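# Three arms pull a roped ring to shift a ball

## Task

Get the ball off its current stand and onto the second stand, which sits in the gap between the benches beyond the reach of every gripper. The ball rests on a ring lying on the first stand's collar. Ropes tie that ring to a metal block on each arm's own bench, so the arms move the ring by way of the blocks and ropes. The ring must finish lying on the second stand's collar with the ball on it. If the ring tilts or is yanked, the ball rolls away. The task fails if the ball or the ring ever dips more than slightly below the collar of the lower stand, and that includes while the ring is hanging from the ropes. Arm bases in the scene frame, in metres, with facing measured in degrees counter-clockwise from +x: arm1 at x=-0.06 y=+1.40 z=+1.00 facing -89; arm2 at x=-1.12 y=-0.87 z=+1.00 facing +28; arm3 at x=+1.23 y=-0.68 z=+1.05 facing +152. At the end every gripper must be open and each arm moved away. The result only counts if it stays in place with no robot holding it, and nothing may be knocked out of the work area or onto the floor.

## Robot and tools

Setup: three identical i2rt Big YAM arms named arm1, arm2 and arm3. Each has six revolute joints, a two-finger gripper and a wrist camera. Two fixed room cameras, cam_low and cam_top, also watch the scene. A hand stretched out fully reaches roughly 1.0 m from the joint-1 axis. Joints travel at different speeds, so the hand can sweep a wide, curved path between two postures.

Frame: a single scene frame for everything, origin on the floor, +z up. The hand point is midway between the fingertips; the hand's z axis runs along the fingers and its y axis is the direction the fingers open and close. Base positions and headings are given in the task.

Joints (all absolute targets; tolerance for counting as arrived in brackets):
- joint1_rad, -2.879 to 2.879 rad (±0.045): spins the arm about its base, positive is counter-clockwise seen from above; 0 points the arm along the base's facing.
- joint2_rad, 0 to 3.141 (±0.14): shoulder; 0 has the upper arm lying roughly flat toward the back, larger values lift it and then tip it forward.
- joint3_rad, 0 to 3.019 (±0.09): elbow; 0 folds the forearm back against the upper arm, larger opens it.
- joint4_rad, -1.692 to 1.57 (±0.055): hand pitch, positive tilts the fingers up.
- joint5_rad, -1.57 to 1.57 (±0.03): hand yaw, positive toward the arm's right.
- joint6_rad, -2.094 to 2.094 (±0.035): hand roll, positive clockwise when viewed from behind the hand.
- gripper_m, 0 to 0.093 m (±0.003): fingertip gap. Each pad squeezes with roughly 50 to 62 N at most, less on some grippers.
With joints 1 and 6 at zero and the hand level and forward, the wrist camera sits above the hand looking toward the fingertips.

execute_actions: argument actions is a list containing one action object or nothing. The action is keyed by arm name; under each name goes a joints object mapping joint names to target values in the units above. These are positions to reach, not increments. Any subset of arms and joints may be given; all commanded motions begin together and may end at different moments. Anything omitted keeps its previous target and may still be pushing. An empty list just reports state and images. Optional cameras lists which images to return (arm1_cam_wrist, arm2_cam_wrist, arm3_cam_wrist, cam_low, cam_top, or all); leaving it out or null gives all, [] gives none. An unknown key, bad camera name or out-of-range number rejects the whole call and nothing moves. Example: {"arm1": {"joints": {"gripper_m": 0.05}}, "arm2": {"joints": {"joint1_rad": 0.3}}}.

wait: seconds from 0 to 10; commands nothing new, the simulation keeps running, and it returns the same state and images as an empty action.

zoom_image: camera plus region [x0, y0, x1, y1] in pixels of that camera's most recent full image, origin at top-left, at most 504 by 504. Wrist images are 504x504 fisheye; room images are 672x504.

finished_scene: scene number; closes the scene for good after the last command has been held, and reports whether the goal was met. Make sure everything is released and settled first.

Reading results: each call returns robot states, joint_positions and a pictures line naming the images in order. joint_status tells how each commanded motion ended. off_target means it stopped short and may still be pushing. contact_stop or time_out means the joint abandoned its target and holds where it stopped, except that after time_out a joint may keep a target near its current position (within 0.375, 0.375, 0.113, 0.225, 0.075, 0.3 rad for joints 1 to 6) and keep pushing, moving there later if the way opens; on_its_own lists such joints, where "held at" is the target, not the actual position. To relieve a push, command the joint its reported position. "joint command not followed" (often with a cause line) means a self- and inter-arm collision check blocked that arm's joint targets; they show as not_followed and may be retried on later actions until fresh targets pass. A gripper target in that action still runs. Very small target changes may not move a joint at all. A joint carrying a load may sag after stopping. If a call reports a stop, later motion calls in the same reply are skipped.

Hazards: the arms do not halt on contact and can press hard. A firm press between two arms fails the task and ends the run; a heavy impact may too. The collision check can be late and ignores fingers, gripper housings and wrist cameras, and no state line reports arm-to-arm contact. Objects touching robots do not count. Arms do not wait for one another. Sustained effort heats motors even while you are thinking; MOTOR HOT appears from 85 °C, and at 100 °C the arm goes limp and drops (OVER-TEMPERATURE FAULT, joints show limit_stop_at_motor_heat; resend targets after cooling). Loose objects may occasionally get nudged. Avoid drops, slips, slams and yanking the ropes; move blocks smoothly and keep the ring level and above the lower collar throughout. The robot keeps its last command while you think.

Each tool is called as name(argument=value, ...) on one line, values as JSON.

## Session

execute_actions(actions=[])

Scene clock: 0.00 s.
arm1.joint_positions: joint1_rad=+0.880 joint2_rad=+0.390 joint3_rad=+1.676 joint4_rad=-1.413 joint5_rad=+0.144 joint6_rad=-0.105 gripper_m=+0.094
arm1.joint_status: not commanded
arm1.hand: x=-0.0493 y=+1.3470 z=+1.6687 quat_wxyz=(-0.593, -0.261, -0.702, +0.295) (m; scene frame)
arm2.joint_positions: joint1_rad=-0.572 joint2_rad=+0.408 joint3_rad=+1.404 joint4_rad=-1.181 joint5_rad=-0.079 joint6_rad=+0.219 gripper_m=+0.095
arm2.joint_status: not commanded
arm2.hand: x=-0.9645 y=-0.8684 z=+1.6177 quat_wxyz=(-0.634, -0.093, -0.765, -0.070) (m; scene frame)
arm3.joint_positions: joint1_rad=+0.471 joint2_rad=+0.355 joint3_rad=+1.347 joint4_rad=-1.295 joint5_rad=-0.147 joint6_rad=-0.590 gripper_m=+0.094
arm3.joint_status: not commanded
arm3.hand: x=+1.1034 y=-0.6924 z=+1.6270 quat_wxyz=(-0.120, +0.756, +0.263, -0.587) (m; scene frame)
pictures: arm1_cam_wrist, arm2_cam_wrist, arm3_cam_wrist, cam_low, cam_top
Images, in order (width x height): arm1_cam_wrist 504x504, arm2_cam_wrist 504x504, arm3_cam_wrist 504x504, cam_low 672x504, cam_top 672x504.

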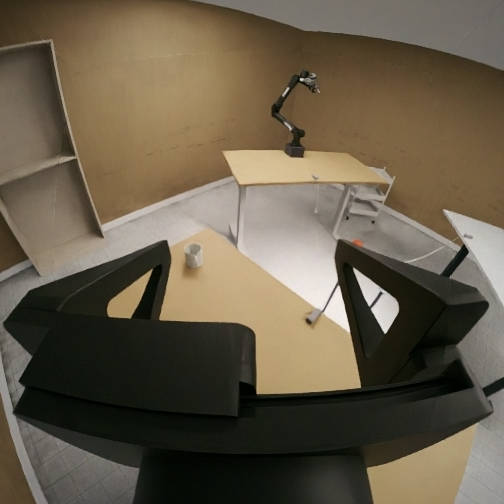

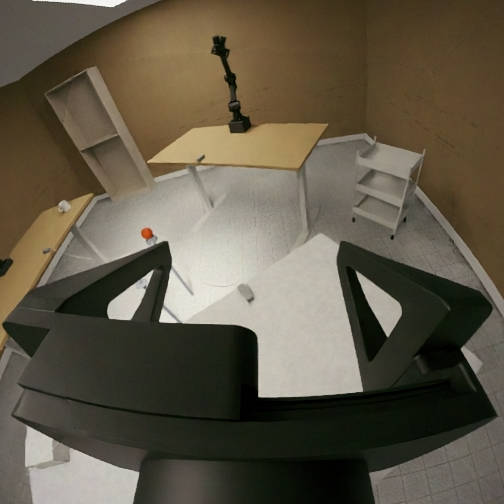

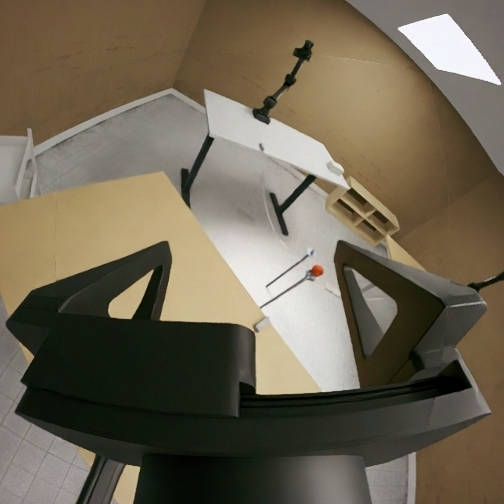

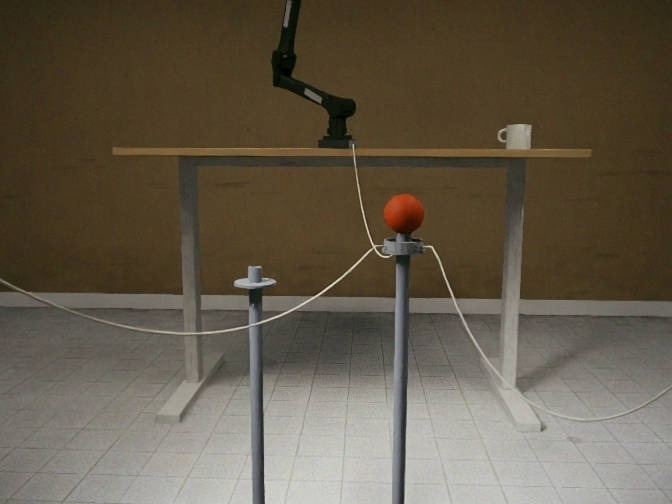

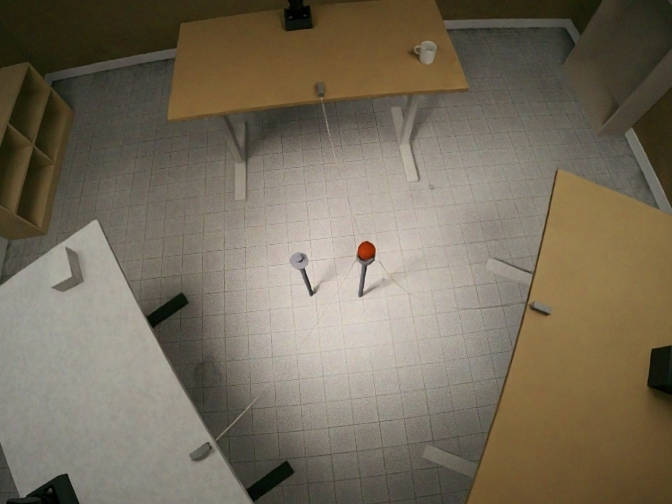

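zoom_image(camera="cam_low", region=[340, 180, 470, 280])

zoom_image(camera="cam_low", region=[200, 230, 330, 330])

zoom_image(camera="cam_top", region=[280, 225, 400, 315])

Region (340, 180, 470, 280) of cam_low's 672x504 image, scaled by 3.877, with more detail than that image has; it fills the top 388 rows of this view, and the rest is white.

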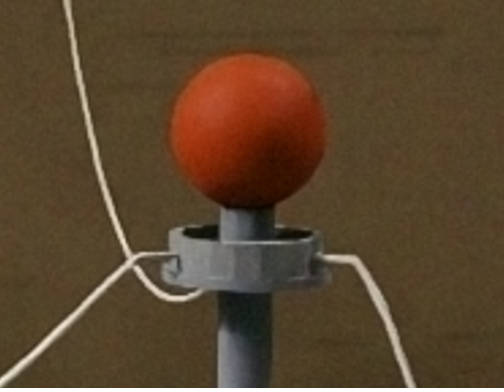

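Region (200, 230, 330, 330) of cam_low's 672x504 image, scaled by 3.877, with more detail than that image has; it fills the top 388 rows of this view, and the rest is white.

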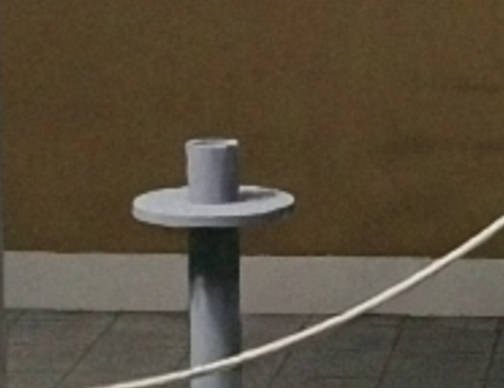

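Region (280, 225, 400, 315) of cam_top's 672x504 image, scaled by 4.200, with more detail than that image has; it fills the top 378 rows of this view, and the rest is white.

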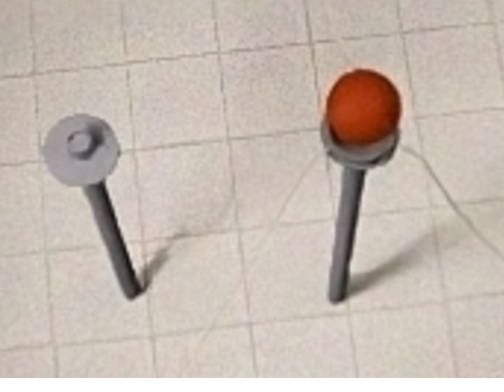

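zoom_image(camera="cam_top", region=[340, 230, 400, 280])

zoom_image(camera="cam_top", region=[280, 60, 360, 120])

zoom_image(camera="cam_top", region=[165, 420, 245, 480])

zoom_image(camera="cam_top", region=[500, 280, 580, 340])

Region (340, 230, 400, 280) of cam_top's 672x504 image, scaled by 8.400, with more detail than that image has.

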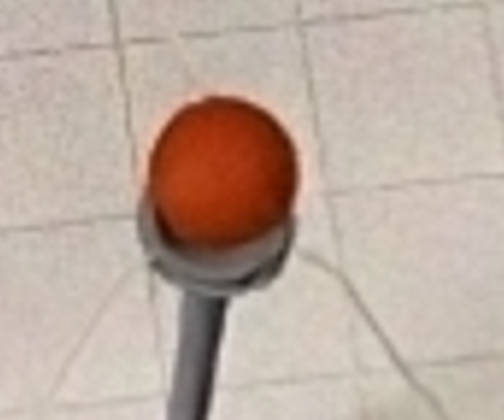

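Region (280, 60, 360, 120) of cam_top's 672x504 image, scaled by 6.300, with more detail than that image has; it fills the top 378 rows of this view, and the rest is white.

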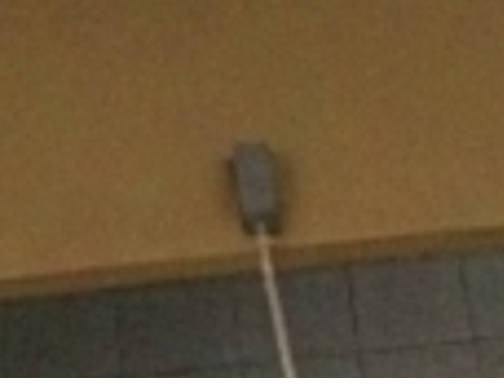

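Region (165, 420, 245, 480) of cam_top's 672x504 image, scaled by 6.300, with more detail than that image has; it fills the top 378 rows of this view, and the rest is white.

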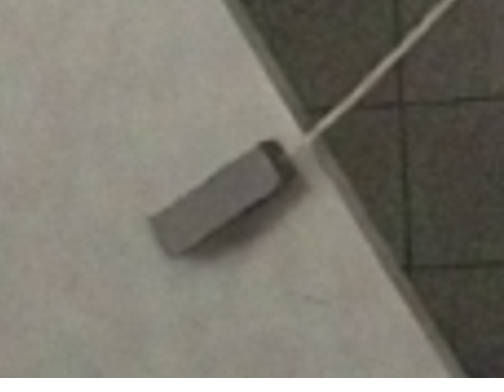

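Region (500, 280, 580, 340) of cam_top's 672x504 image, scaled by 6.300, with more detail than that image has; it fills the top 378 rows of this view, and the rest is white.

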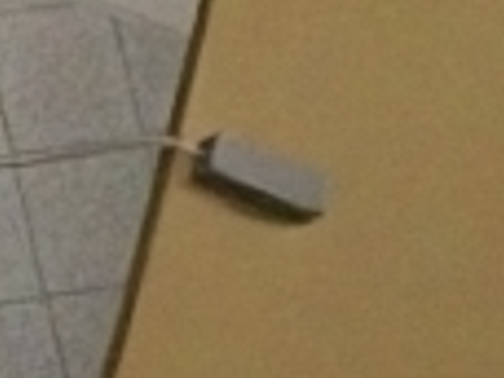

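zoom_image(camera="cam_low", region=[0, 240, 400, 380])

zoom_image(camera="cam_low", region=[420, 230, 672, 450])

zoom_image(camera="cam_low", region=[300, 110, 440, 270])

Region (0, 240, 400, 380) of cam_low's 672x504 image, scaled by 1.260, with more detail than that image has; it fills the top 176 rows of this view, and the rest is white.

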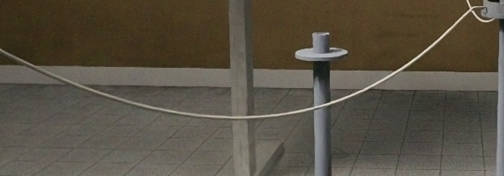

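Region (420, 230, 672, 450) of cam_low's 672x504 image, scaled by 2.000, with more detail than that image has; it fills the top 440 rows of this view, and the rest is white.

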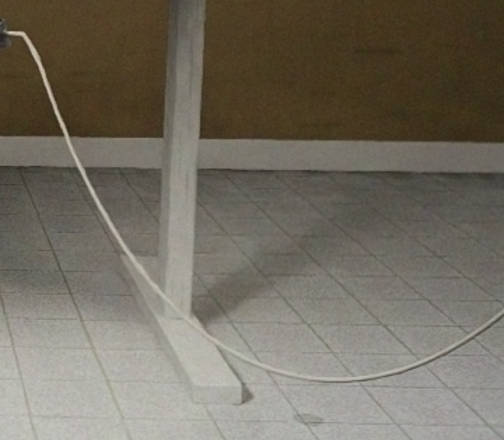

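Region (300, 110, 440, 270) of cam_low's 672x504 image, scaled by 3.150, with more detail than that image has; it fills the left 441 columns of this view, and the rest is white.

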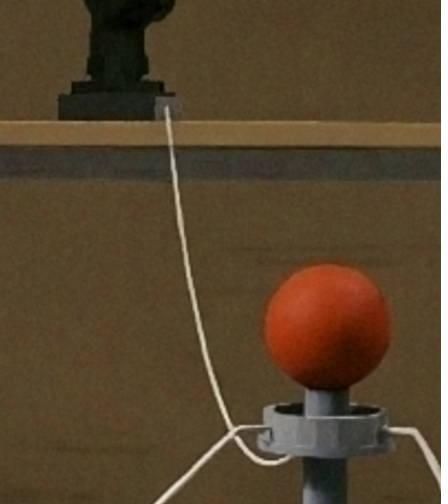

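execute_actions(actions=[{"arm1":{"joints":{"joint1_rad":0.105,"joint2_rad":1.86,"joint3_rad":1.367,"joint4_rad":-0.833,"joint5_rad":0,"joint6_rad":0.095,"gripper_m":0.062}},"arm2":{"joints":{"joint1_rad":-0.205,"joint2_rad":1.91,"joint3_rad":1.46,"joint4_rad":-0.85,"joint5_rad":0,"joint6_rad":-0.225,"gripper_m":0.062}},"arm3":{"joints":{"joint1_rad":-0.122,"joint2_rad":1.947,"joint3_rad":1.322,"joint4_rad":-0.678,"joint5_rad":0,"joint6_rad":-0.078,"gripper_m":0.062}}}])

Scene clock: 122.00 s.
arm1.joint_positions: joint1_rad=+0.099 joint2_rad=+1.874 joint3_rad=+1.358 joint4_rad=-0.851 joint5_rad=-0.001 joint6_rad=+0.087 gripper_m=+0.062
arm1.joint_status: all done
arm1.hand: x=+0.0057 y=+0.8237 z=+1.0344 quat_wxyz=(-0.081, -0.694, -0.713, +0.056) (m; scene frame)
arm2.joint_positions: joint1_rad=-0.207 joint2_rad=+1.907 joint3_rad=+1.451 joint4_rad=-0.851 joint5_rad=-0.002 joint6_rad=-0.218 gripper_m=+0.062
arm2.joint_status: all done
arm2.hand: x=-0.5218 y=-0.7020 z=+1.0578 quat_wxyz=(-0.130, +0.242, -0.962, -0.004) (m; scene frame)
arm3.joint_positions: joint1_rad=-0.119 joint2_rad=+1.949 joint3_rad=+1.307 joint4_rad=-0.689 joint5_rad=-0.001 joint6_rad=-0.087 gripper_m=+0.062
arm3.joint_status: all done
arm3.hand: x=+0.7468 y=-0.3374 z=+1.0447 quat_wxyz=(-0.034, +0.958, -0.259, -0.117) (m; scene frame)
pictures: arm1_cam_wrist, arm2_cam_wrist, arm3_cam_wrist, cam_low, cam_top
Images, in order (width x height): arm1_cam_wrist 504x504, arm2_cam_wrist 504x504, arm3_cam_wrist 504x504, cam_low 672x504, cam_top 672x504.

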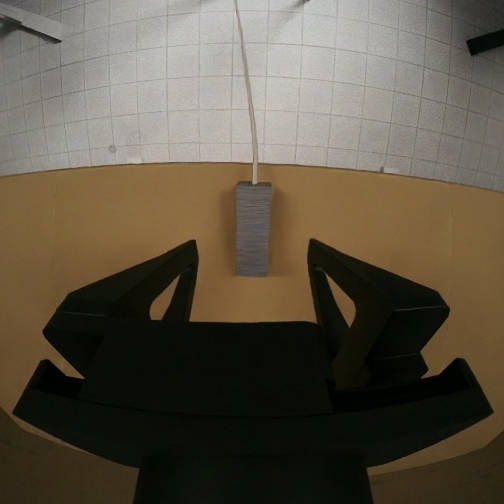

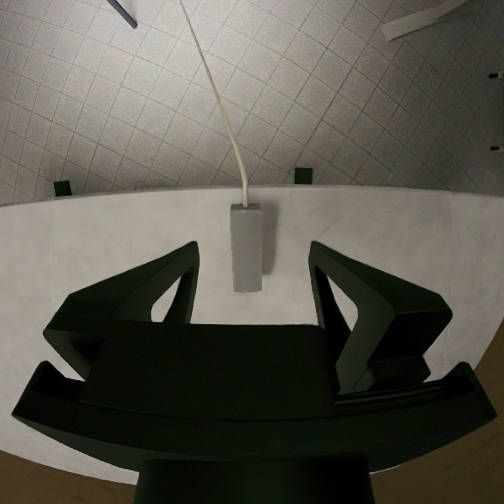

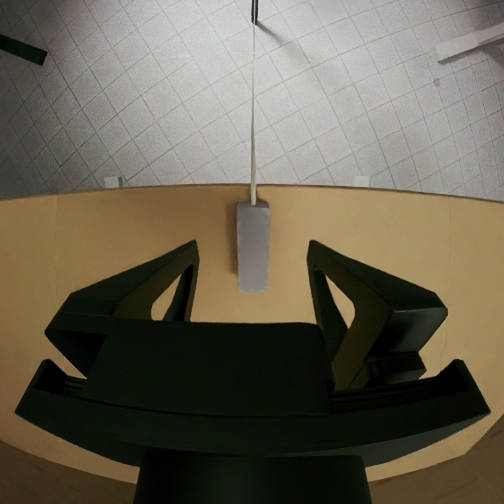

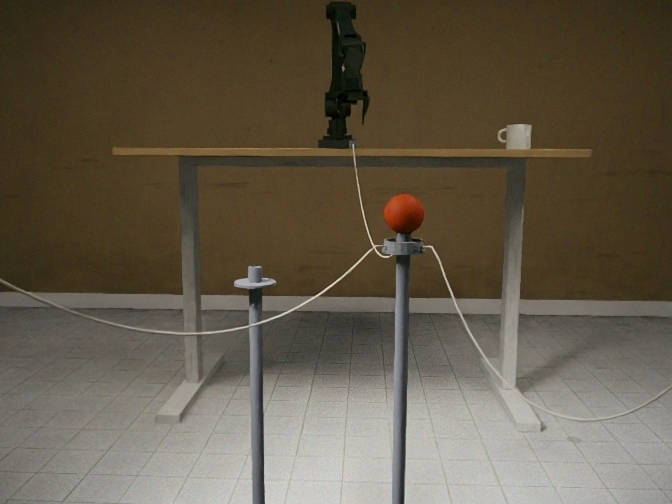

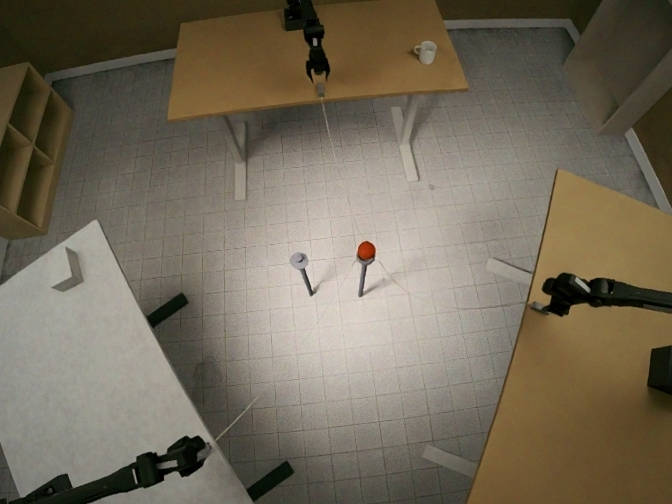

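zoom_image(camera="arm1_cam_wrist", region=[190, 150, 320, 300])

zoom_image(camera="arm2_cam_wrist", region=[190, 150, 320, 300])

zoom_image(camera="arm3_cam_wrist", region=[190, 150, 320, 300])

Region (190, 150, 320, 300) of arm1_cam_wrist's 504x504 image, scaled by 3.360, with more detail than that image has; it fills the left 437 columns of this view, and the rest is white.

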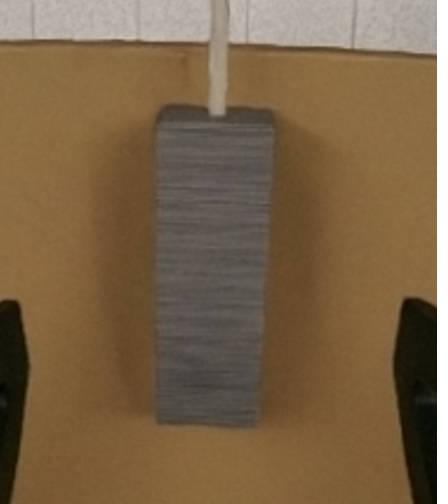

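Region (190, 150, 320, 300) of arm2_cam_wrist's 504x504 image, scaled by 3.360, with more detail than that image has; it fills the left 437 columns of this view, and the rest is white.

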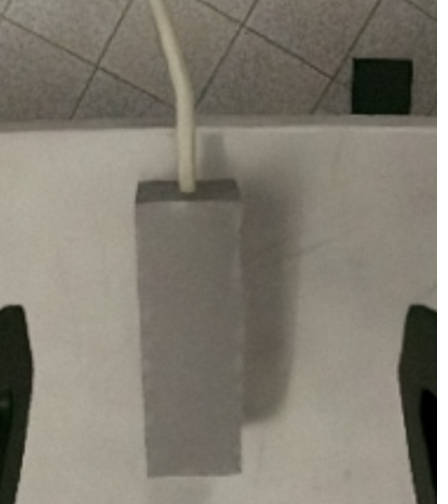

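Region (190, 150, 320, 300) of arm3_cam_wrist's 504x504 image, scaled by 3.360, with more detail than that image has; it fills the left 437 columns of this view, and the rest is white.

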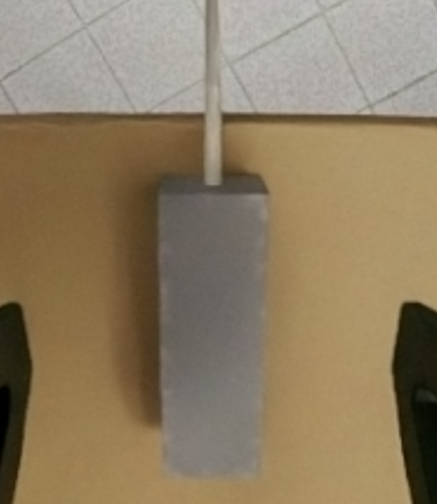

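execute_actions(actions=[{"arm1":{"joints":{"joint2_rad":1.99,"joint4_rad":-0.798,"joint6_rad":0.125,"gripper_m":0.046}},"arm2":{"joints":{"joint1_rad":-0.219,"joint2_rad":2.047,"joint4_rad":-0.89,"joint6_rad":-0.24,"gripper_m":0.046}},"arm3":{"joints":{"joint2_rad":2.074,"gripper_m":0.046}}}], cameras=["arm1_cam_wrist","arm2_cam_wrist","arm3_cam_wrist"])

Scene clock: 221.67 s.
arm1.joint_positions: joint1_rad=+0.099 joint2_rad=+2.009 joint3_rad=+1.358 joint4_rad=-0.813 joint5_rad=-0.001 joint6_rad=+0.116 gripper_m=+0.046
arm1.joint_status: all done
arm1.hand: x=+0.0059 y=+0.8321 z=+0.9605 quat_wxyz=(-0.044, -0.707, -0.705, +0.024) (m; scene frame)
arm2.joint_positions: joint1_rad=-0.214 joint2_rad=+2.046 joint3_rad=+1.452 joint4_rad=-0.886 joint5_rad=-0.003 joint6_rad=-0.233 gripper_m=+0.046
arm2.joint_status: all done
arm2.hand: x=-0.5440 y=-0.7123 z=+0.9750 quat_wxyz=(-0.043, +0.248, -0.968, -0.001) (m; scene frame)
arm3.joint_positions: joint1_rad=-0.119 joint2_rad=+2.086 joint3_rad=+1.307 joint4_rad=-0.687 joint5_rad=-0.001 joint6_rad=-0.087 gripper_m=+0.046
arm3.joint_status: all done
arm3.hand: x=+0.7654 y=-0.3519 z=+0.9688 quat_wxyz=(-0.011, +0.964, -0.260, -0.054) (m; scene frame)
pictures: arm1_cam_wrist, arm2_cam_wrist, arm3_cam_wrist
Images, in order (width x height): arm1_cam_wrist 504x504, arm2_cam_wrist 504x504, arm3_cam_wrist 504x504.

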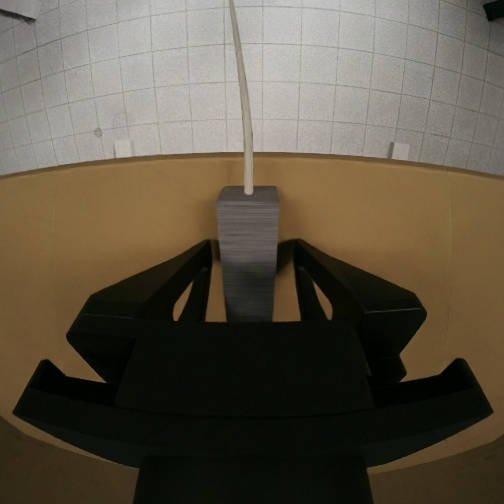

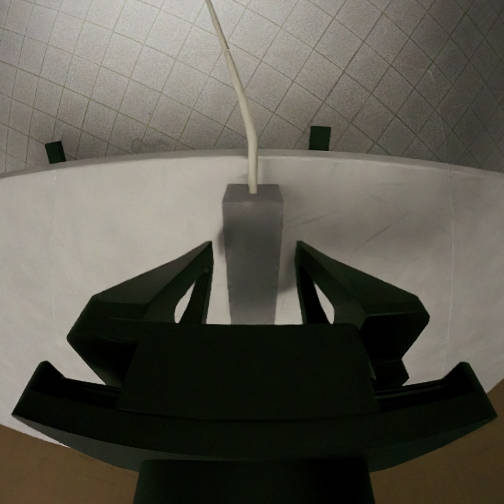

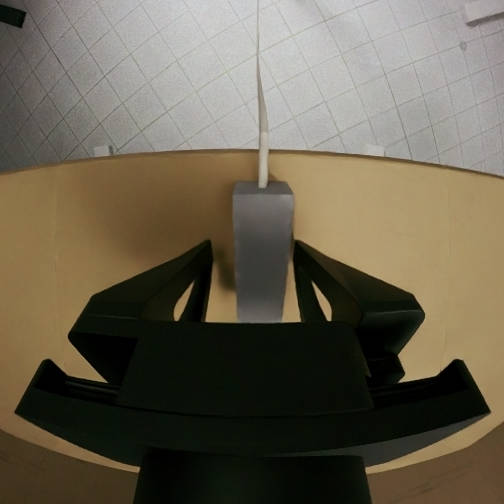

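execute_actions(actions=[{"arm1":{"joints":{"gripper_m":0.015}},"arm2":{"joints":{"gripper_m":0.015}},"arm3":{"joints":{"gripper_m":0.015}}}], cameras=["arm1_cam_wrist","arm2_cam_wrist","arm3_cam_wrist"])

Scene clock: 231.97 s.
arm1.joint_positions: joint1_rad=+0.099 joint2_rad=+2.009 joint3_rad=+1.358 joint4_rad=-0.813 joint5_rad=-0.001 joint6_rad=+0.117 gripper_m=+0.025
arm1.joint_status: gripper_m off_target (ended at +0.025, target +0.015)
arm1.hand: x=+0.0059 y=+0.8321 z=+0.9605 quat_wxyz=(-0.044, -0.707, -0.705, +0.024) (m; scene frame)
arm2.joint_positions: joint1_rad=-0.214 joint2_rad=+2.046 joint3_rad=+1.452 joint4_rad=-0.886 joint5_rad=-0.002 joint6_rad=-0.233 gripper_m=+0.025
arm2.joint_status: gripper_m off_target (ended at +0.025, target +0.015)
arm2.hand: x=-0.5440 y=-0.7124 z=+0.9750 quat_wxyz=(-0.043, +0.248, -0.968, -0.001) (m; scene frame)
arm3.joint_positions: joint1_rad=-0.119 joint2_rad=+2.086 joint3_rad=+1.307 joint4_rad=-0.687 joint5_rad=+0.000 joint6_rad=-0.086 gripper_m=+0.025
arm3.joint_status: gripper_m off_target (ended at +0.025, target +0.015)
arm3.hand: x=+0.7655 y=-0.3518 z=+0.9688 quat_wxyz=(-0.011, +0.964, -0.260, -0.054) (m; scene frame)
pictures: arm1_cam_wrist, arm2_cam_wrist, arm3_cam_wrist
Images, in order (width x height): arm1_cam_wrist 504x504, arm2_cam_wrist 504x504, arm3_cam_wrist 504x504.

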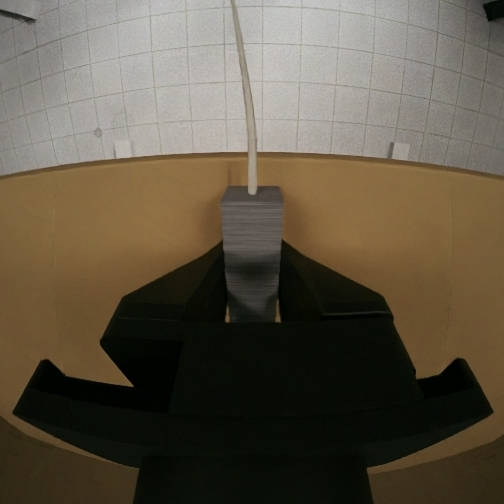

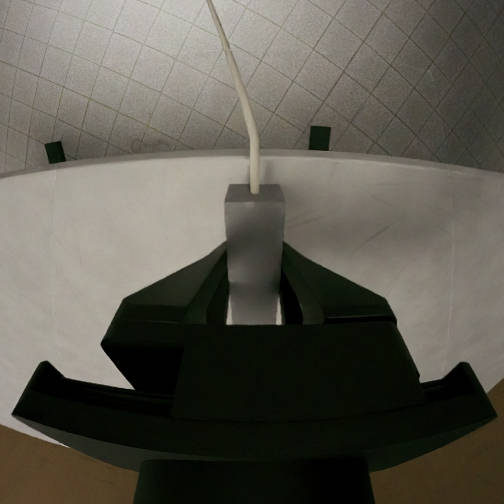

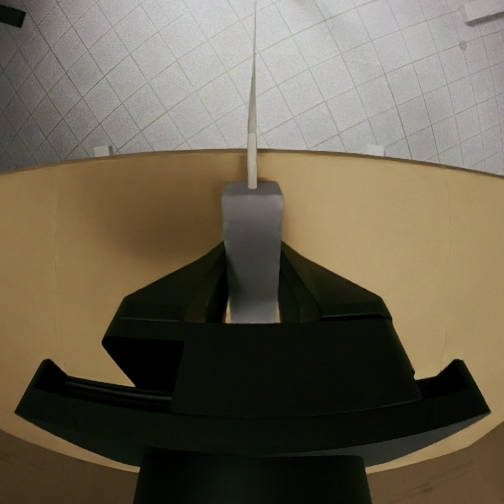

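zoom_image(camera="arm1_cam_wrist", region=[200, 110, 310, 230])

zoom_image(camera="arm2_cam_wrist", region=[200, 110, 310, 230])

zoom_image(camera="arm3_cam_wrist", region=[200, 110, 310, 230])

Region (200, 110, 310, 230) of arm1_cam_wrist's 504x504 image, scaled by 4.200, with more detail than that image has; it fills the left 462 columns of this view, and the rest is white.

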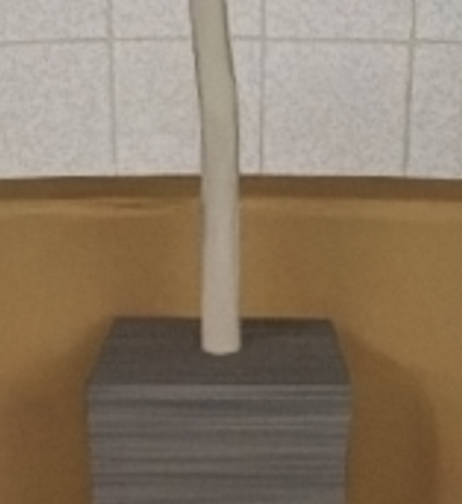

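Region (200, 110, 310, 230) of arm2_cam_wrist's 504x504 image, scaled by 4.200, with more detail than that image has; it fills the left 462 columns of this view, and the rest is white.

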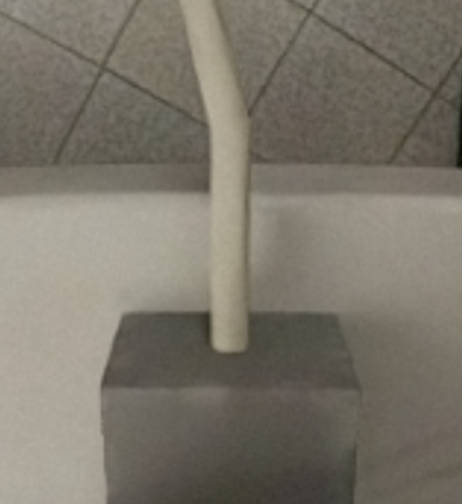

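Region (200, 110, 310, 230) of arm3_cam_wrist's 504x504 image, scaled by 4.200, with more detail than that image has; it fills the left 462 columns of this view, and the rest is white.

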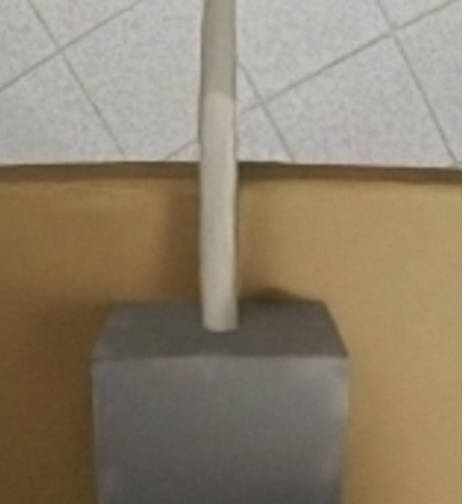

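execute_actions(actions=[{"arm1":{"joints":{"joint2_rad":1.765,"joint3_rad":1.535,"joint4_rad":-1.112}},"arm2":{"joints":{"joint1_rad":0.008,"joint2_rad":1.63,"joint3_rad":1.6,"joint4_rad":-1.254}},"arm3":{"joints":{"joint1_rad":-0.632,"joint2_rad":1.115,"joint3_rad":0.973,"joint4_rad":-1.158}}}], cameras=["cam_low","cam_top"])

zoom_image(camera="cam_low", region=[330, 170, 480, 280])

Scene clock: 317.87 s.
arm1.joint_positions: joint1_rad=+0.099 joint2_rad=+1.774 joint3_rad=+1.505 joint4_rad=-1.100 joint5_rad=-0.001 joint6_rad=+0.117 gripper_m=+0.025
arm1.joint_status: all done
arm1.hand: x=+0.0042 y=+0.8222 z=+1.1370 quat_wxyz=(-0.081, -0.705, -0.703, +0.054) (m; scene frame)
arm2.joint_positions: joint1_rad=+0.002 joint2_rad=+1.642 joint3_rad=+1.580 joint4_rad=-1.247 joint5_rad=-0.002 joint6_rad=-0.235 gripper_m=+0.025
arm2.joint_status: all done
arm2.hand: x=-0.6193 y=-0.6078 z=+1.2401 quat_wxyz=(-0.128, +0.349, -0.928, -0.017) (m; scene frame)
arm3.joint_positions: joint1_rad=-0.635 joint2_rad=+1.121 joint3_rad=+0.965 joint4_rad=-1.150 joint5_rad=+0.002 joint6_rad=-0.084 gripper_m=+0.025
arm3.joint_status: all done
arm3.hand: x=+1.0778 y=-0.3487 z=+1.2553 quat_wxyz=(-0.068, +0.859, -0.496, -0.111) (m; scene frame)
pictures: cam_low, cam_top
Images, in order (width x height): cam_low 672x504, cam_top 672x504.

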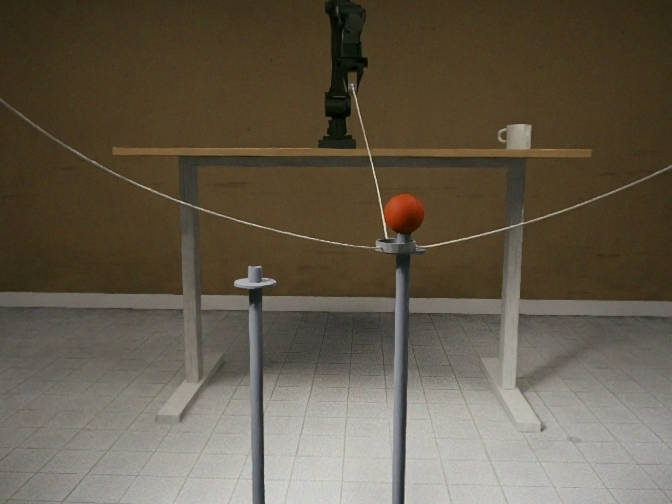

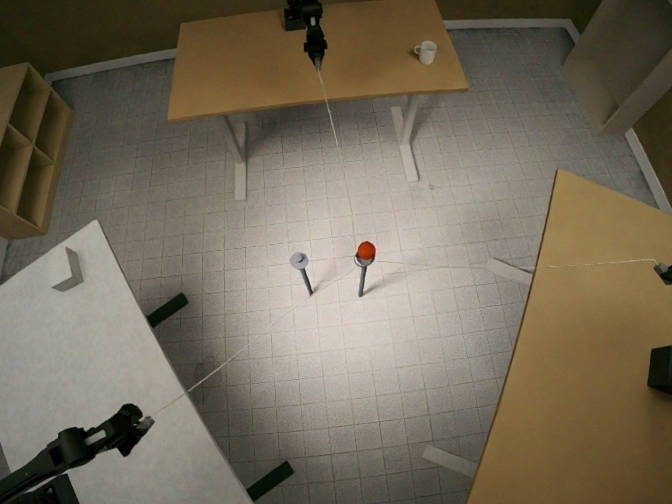

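Region (330, 170, 480, 280) of cam_low's 672x504 image, scaled by 3.360, with more detail than that image has; it fills the top 370 rows of this view, and the rest is white.

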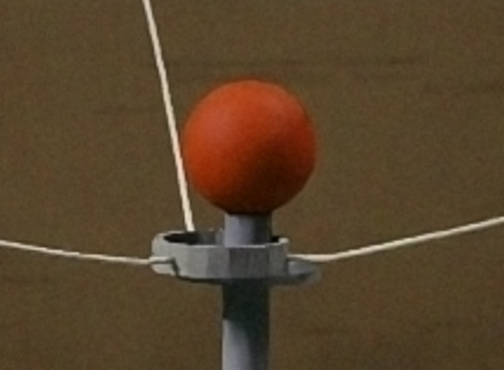

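execute_actions(actions=[])

zoom_image(camera="cam_low", region=[330,170,480,280])

Scene clock: 382.53 s.
arm1.joint_positions: joint1_rad=+0.099 joint2_rad=+1.774 joint3_rad=+1.505 joint4_rad=-1.100 joint5_rad=-0.001 joint6_rad=+0.117 gripper_m=+0.025
arm1.joint_status: all done
arm1.hand: x=+0.0042 y=+0.8222 z=+1.1370 quat_wxyz=(-0.081, -0.705, -0.703, +0.054) (m; scene frame)
arm2.joint_positions: joint1_rad=+0.002 joint2_rad=+1.642 joint3_rad=+1.580 joint4_rad=-1.247 joint5_rad=-0.002 joint6_rad=-0.235 gripper_m=+0.025
arm2.joint_status: all done
arm2.hand: x=-0.6193 y=-0.6078 z=+1.2401 quat_wxyz=(-0.128, +0.349, -0.928, -0.017) (m; scene frame)
arm3.joint_positions: joint1_rad=-0.635 joint2_rad=+1.121 joint3_rad=+0.965 joint4_rad=-1.150 joint5_rad=+0.002 joint6_rad=-0.084 gripper_m=+0.025
arm3.joint_status: all done
arm3.hand: x=+1.0778 y=-0.3487 z=+1.2553 quat_wxyz=(-0.068, +0.859, -0.496, -0.111) (m; scene frame)
pictures: arm1_cam_wrist, arm2_cam_wrist, arm3_cam_wrist, cam_low, cam_top
Images, in order (width x height): arm1_cam_wrist 504x504, arm2_cam_wrist 504x504, arm3_cam_wrist 504x504, cam_low 672x504, cam_top 672x504.

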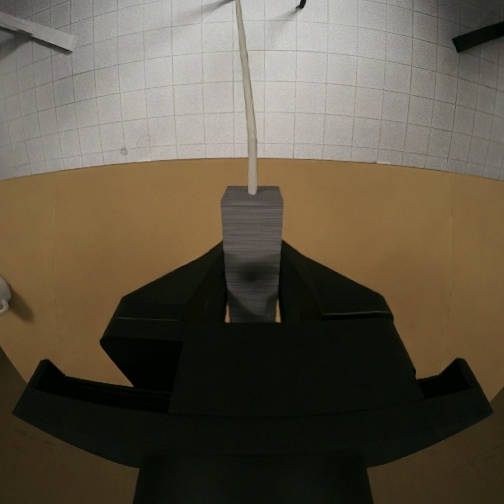

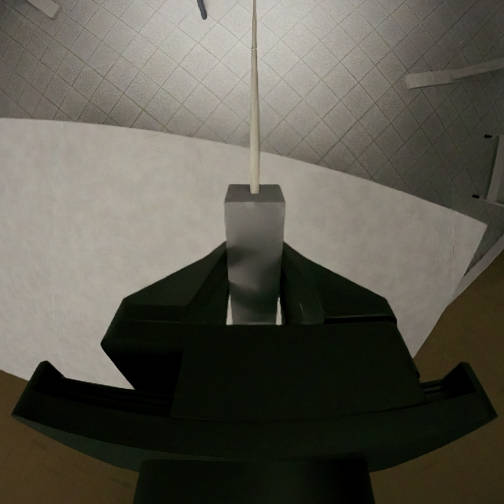

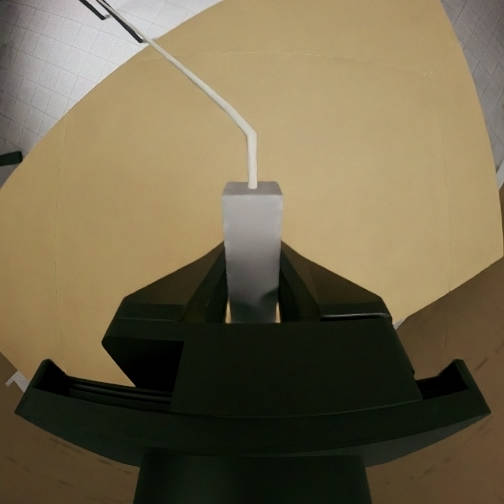

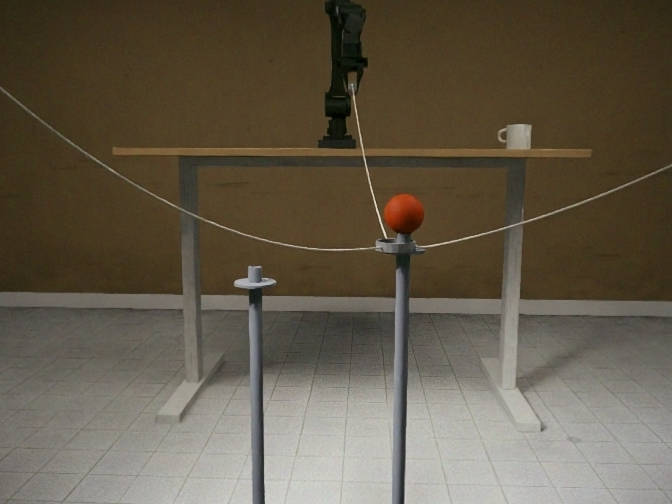

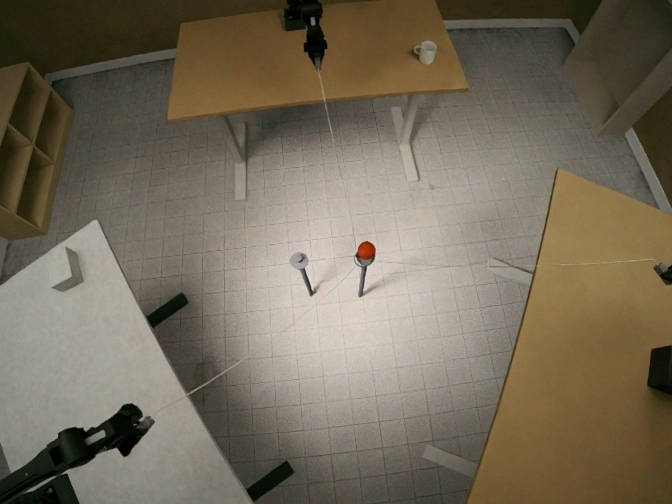

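Region (330, 170, 480, 280) of cam_low's 672x504 image, scaled by 3.360, with more detail than that image has; it fills the top 370 rows of this view, and the rest is white.

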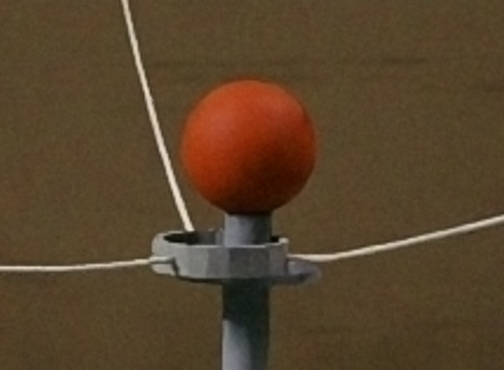

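execute_actions(actions=[{"arm1":{"joints":{"joint2_rad":1.725}},"arm3":{"joints":{"joint2_rad":1.025}}}], cameras=["cam_low","cam_top"])

zoom_image(camera="cam_low", region=[330,170,480,280])

Scene clock: 429.70 s.
arm1.joint_positions: joint1_rad=+0.099 joint2_rad=+1.764 joint3_rad=+1.505 joint4_rad=-1.100 joint5_rad=-0.001 joint6_rad=+0.117 gripper_m=+0.025
arm1.joint_status: all done
arm1.hand: x=+0.0041 y=+0.8223 z=+1.1426 quat_wxyz=(-0.085, -0.705, -0.702, +0.057) (m; scene frame)
arm2.joint_positions: joint1_rad=+0.002 joint2_rad=+1.642 joint3_rad=+1.580 joint4_rad=-1.247 joint5_rad=-0.002 joint6_rad=-0.235 gripper_m=+0.025
arm2.joint_status: not commanded
arm2.hand: x=-0.6193 y=-0.6078 z=+1.2401 quat_wxyz=(-0.128, +0.349, -0.928, -0.017) (m; scene frame)
arm3.joint_positions: joint1_rad=-0.635 joint2_rad=+1.034 joint3_rad=+0.960 joint4_rad=-1.151 joint5_rad=-0.001 joint6_rad=-0.084 gripper_m=+0.025
arm3.joint_status: all done
arm3.hand: x=+1.0816 y=-0.3570 z=+1.2823 quat_wxyz=(-0.090, +0.853, -0.493, -0.145) (m; scene frame)
pictures: cam_low, cam_top
Images, in order (width x height): cam_low 672x504, cam_top 672x504.

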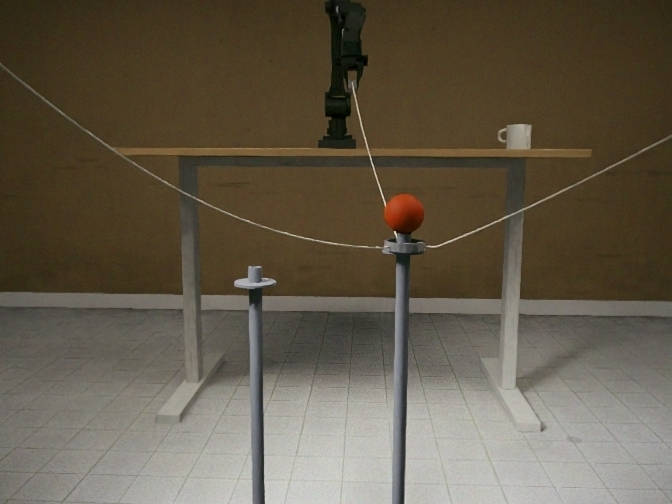

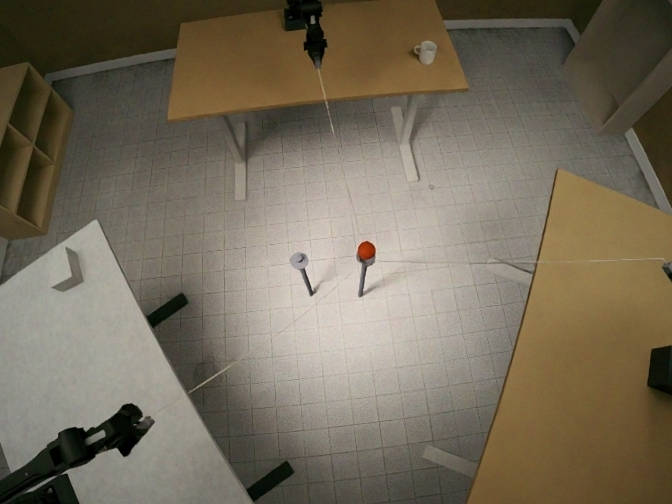

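Region (330, 170, 480, 280) of cam_low's 672x504 image, scaled by 3.360, with more detail than that image has; it fills the top 370 rows of this view, and the rest is white.

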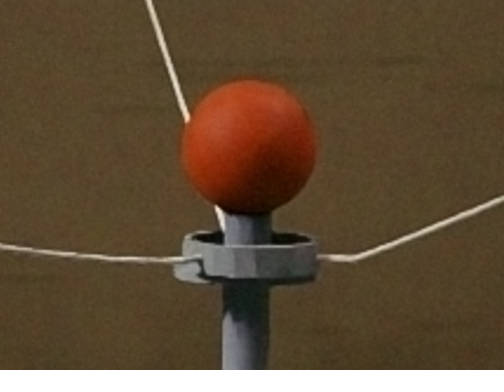

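execute_actions(actions=[], cameras=["cam_low","cam_top","arm1_cam_wrist"])

zoom_image(camera="cam_low", region=[330,170,480,280])

zoom_image(camera="cam_top", region=[330,225,410,285])

Scene clock: 435.40 s.
arm1.joint_positions: joint1_rad=+0.099 joint2_rad=+1.764 joint3_rad=+1.505 joint4_rad=-1.100 joint5_rad=-0.001 joint6_rad=+0.117 gripper_m=+0.025
arm1.joint_status: all done
arm1.hand: x=+0.0041 y=+0.8223 z=+1.1426 quat_wxyz=(-0.085, -0.705, -0.702, +0.057) (m; scene frame)
arm2.joint_positions: joint1_rad=+0.002 joint2_rad=+1.642 joint3_rad=+1.580 joint4_rad=-1.247 joint5_rad=-0.002 joint6_rad=-0.235 gripper_m=+0.025
arm2.joint_status: not commanded
arm2.hand: x=-0.6193 y=-0.6078 z=+1.2401 quat_wxyz=(-0.128, +0.349, -0.928, -0.017) (m; scene frame)
arm3.joint_positions: joint1_rad=-0.635 joint2_rad=+1.034 joint3_rad=+0.960 joint4_rad=-1.151 joint5_rad=-0.001 joint6_rad=-0.084 gripper_m=+0.025
arm3.joint_status: all done
arm3.hand: x=+1.0816 y=-0.3570 z=+1.2823 quat_wxyz=(-0.090, +0.853, -0.493, -0.145) (m; scene frame)
pictures: arm1_cam_wrist, cam_low, cam_top
Images, in order (width x height): arm1_cam_wrist 504x504, cam_low 672x504, cam_top 672x504.

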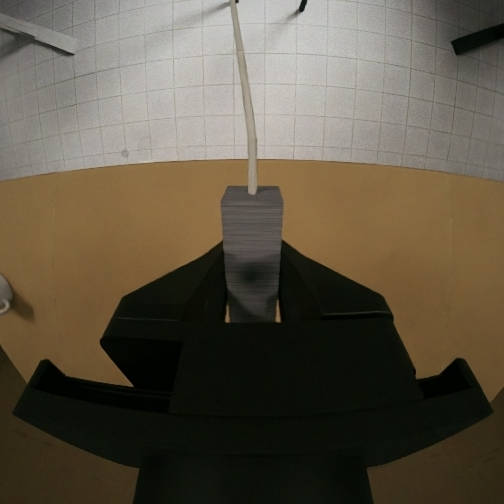

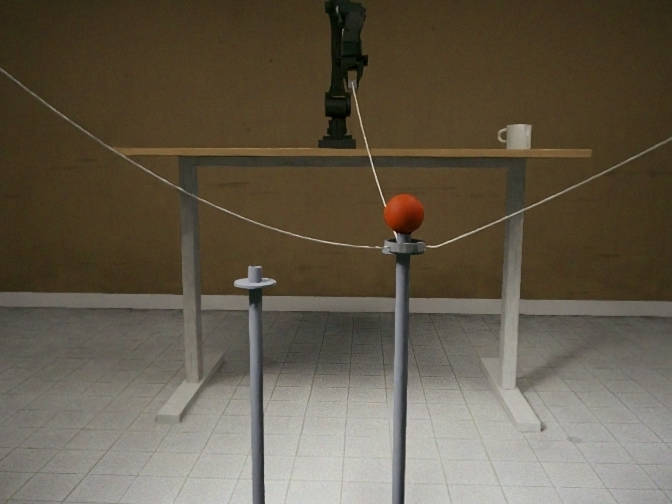

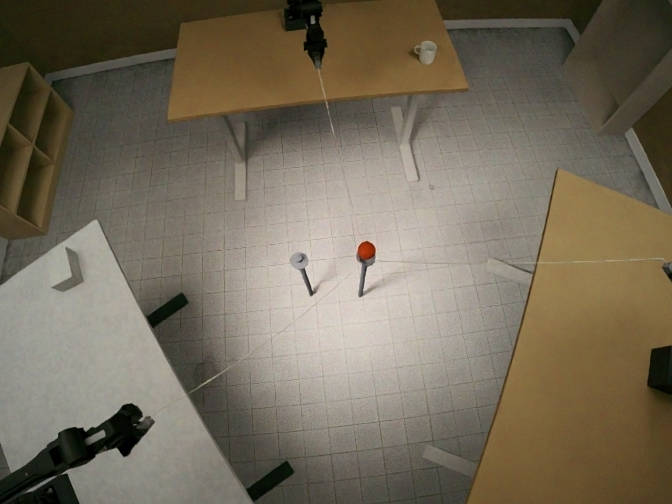

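Region (330, 170, 480, 280) of cam_low's 672x504 image, scaled by 3.360, with more detail than that image has; it fills the top 370 rows of this view, and the rest is white.

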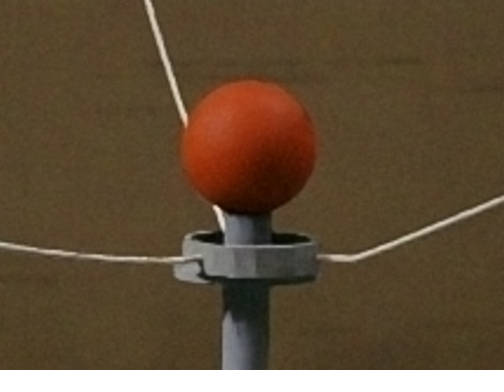

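Region (330, 225, 410, 285) of cam_top's 672x504 image, scaled by 6.300, with more detail than that image has; it fills the top 378 rows of this view, and the rest is white.

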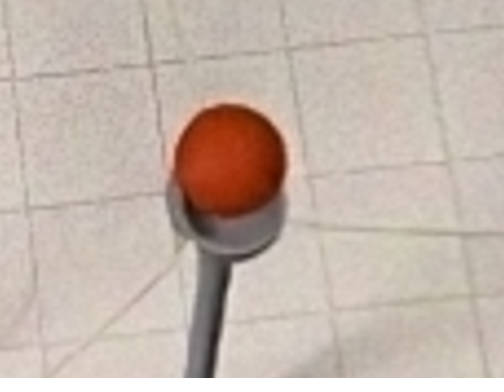

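zoom_image(camera="cam_low", region=[320,70,440,260])

Region (320, 70, 440, 260) of cam_low's 672x504 image, scaled by 2.653, with more detail than that image has; it fills the left 318 columns of this view, and the rest is white.

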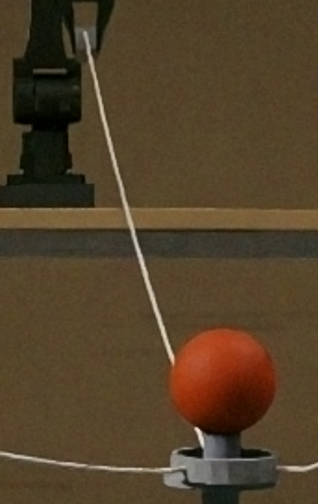

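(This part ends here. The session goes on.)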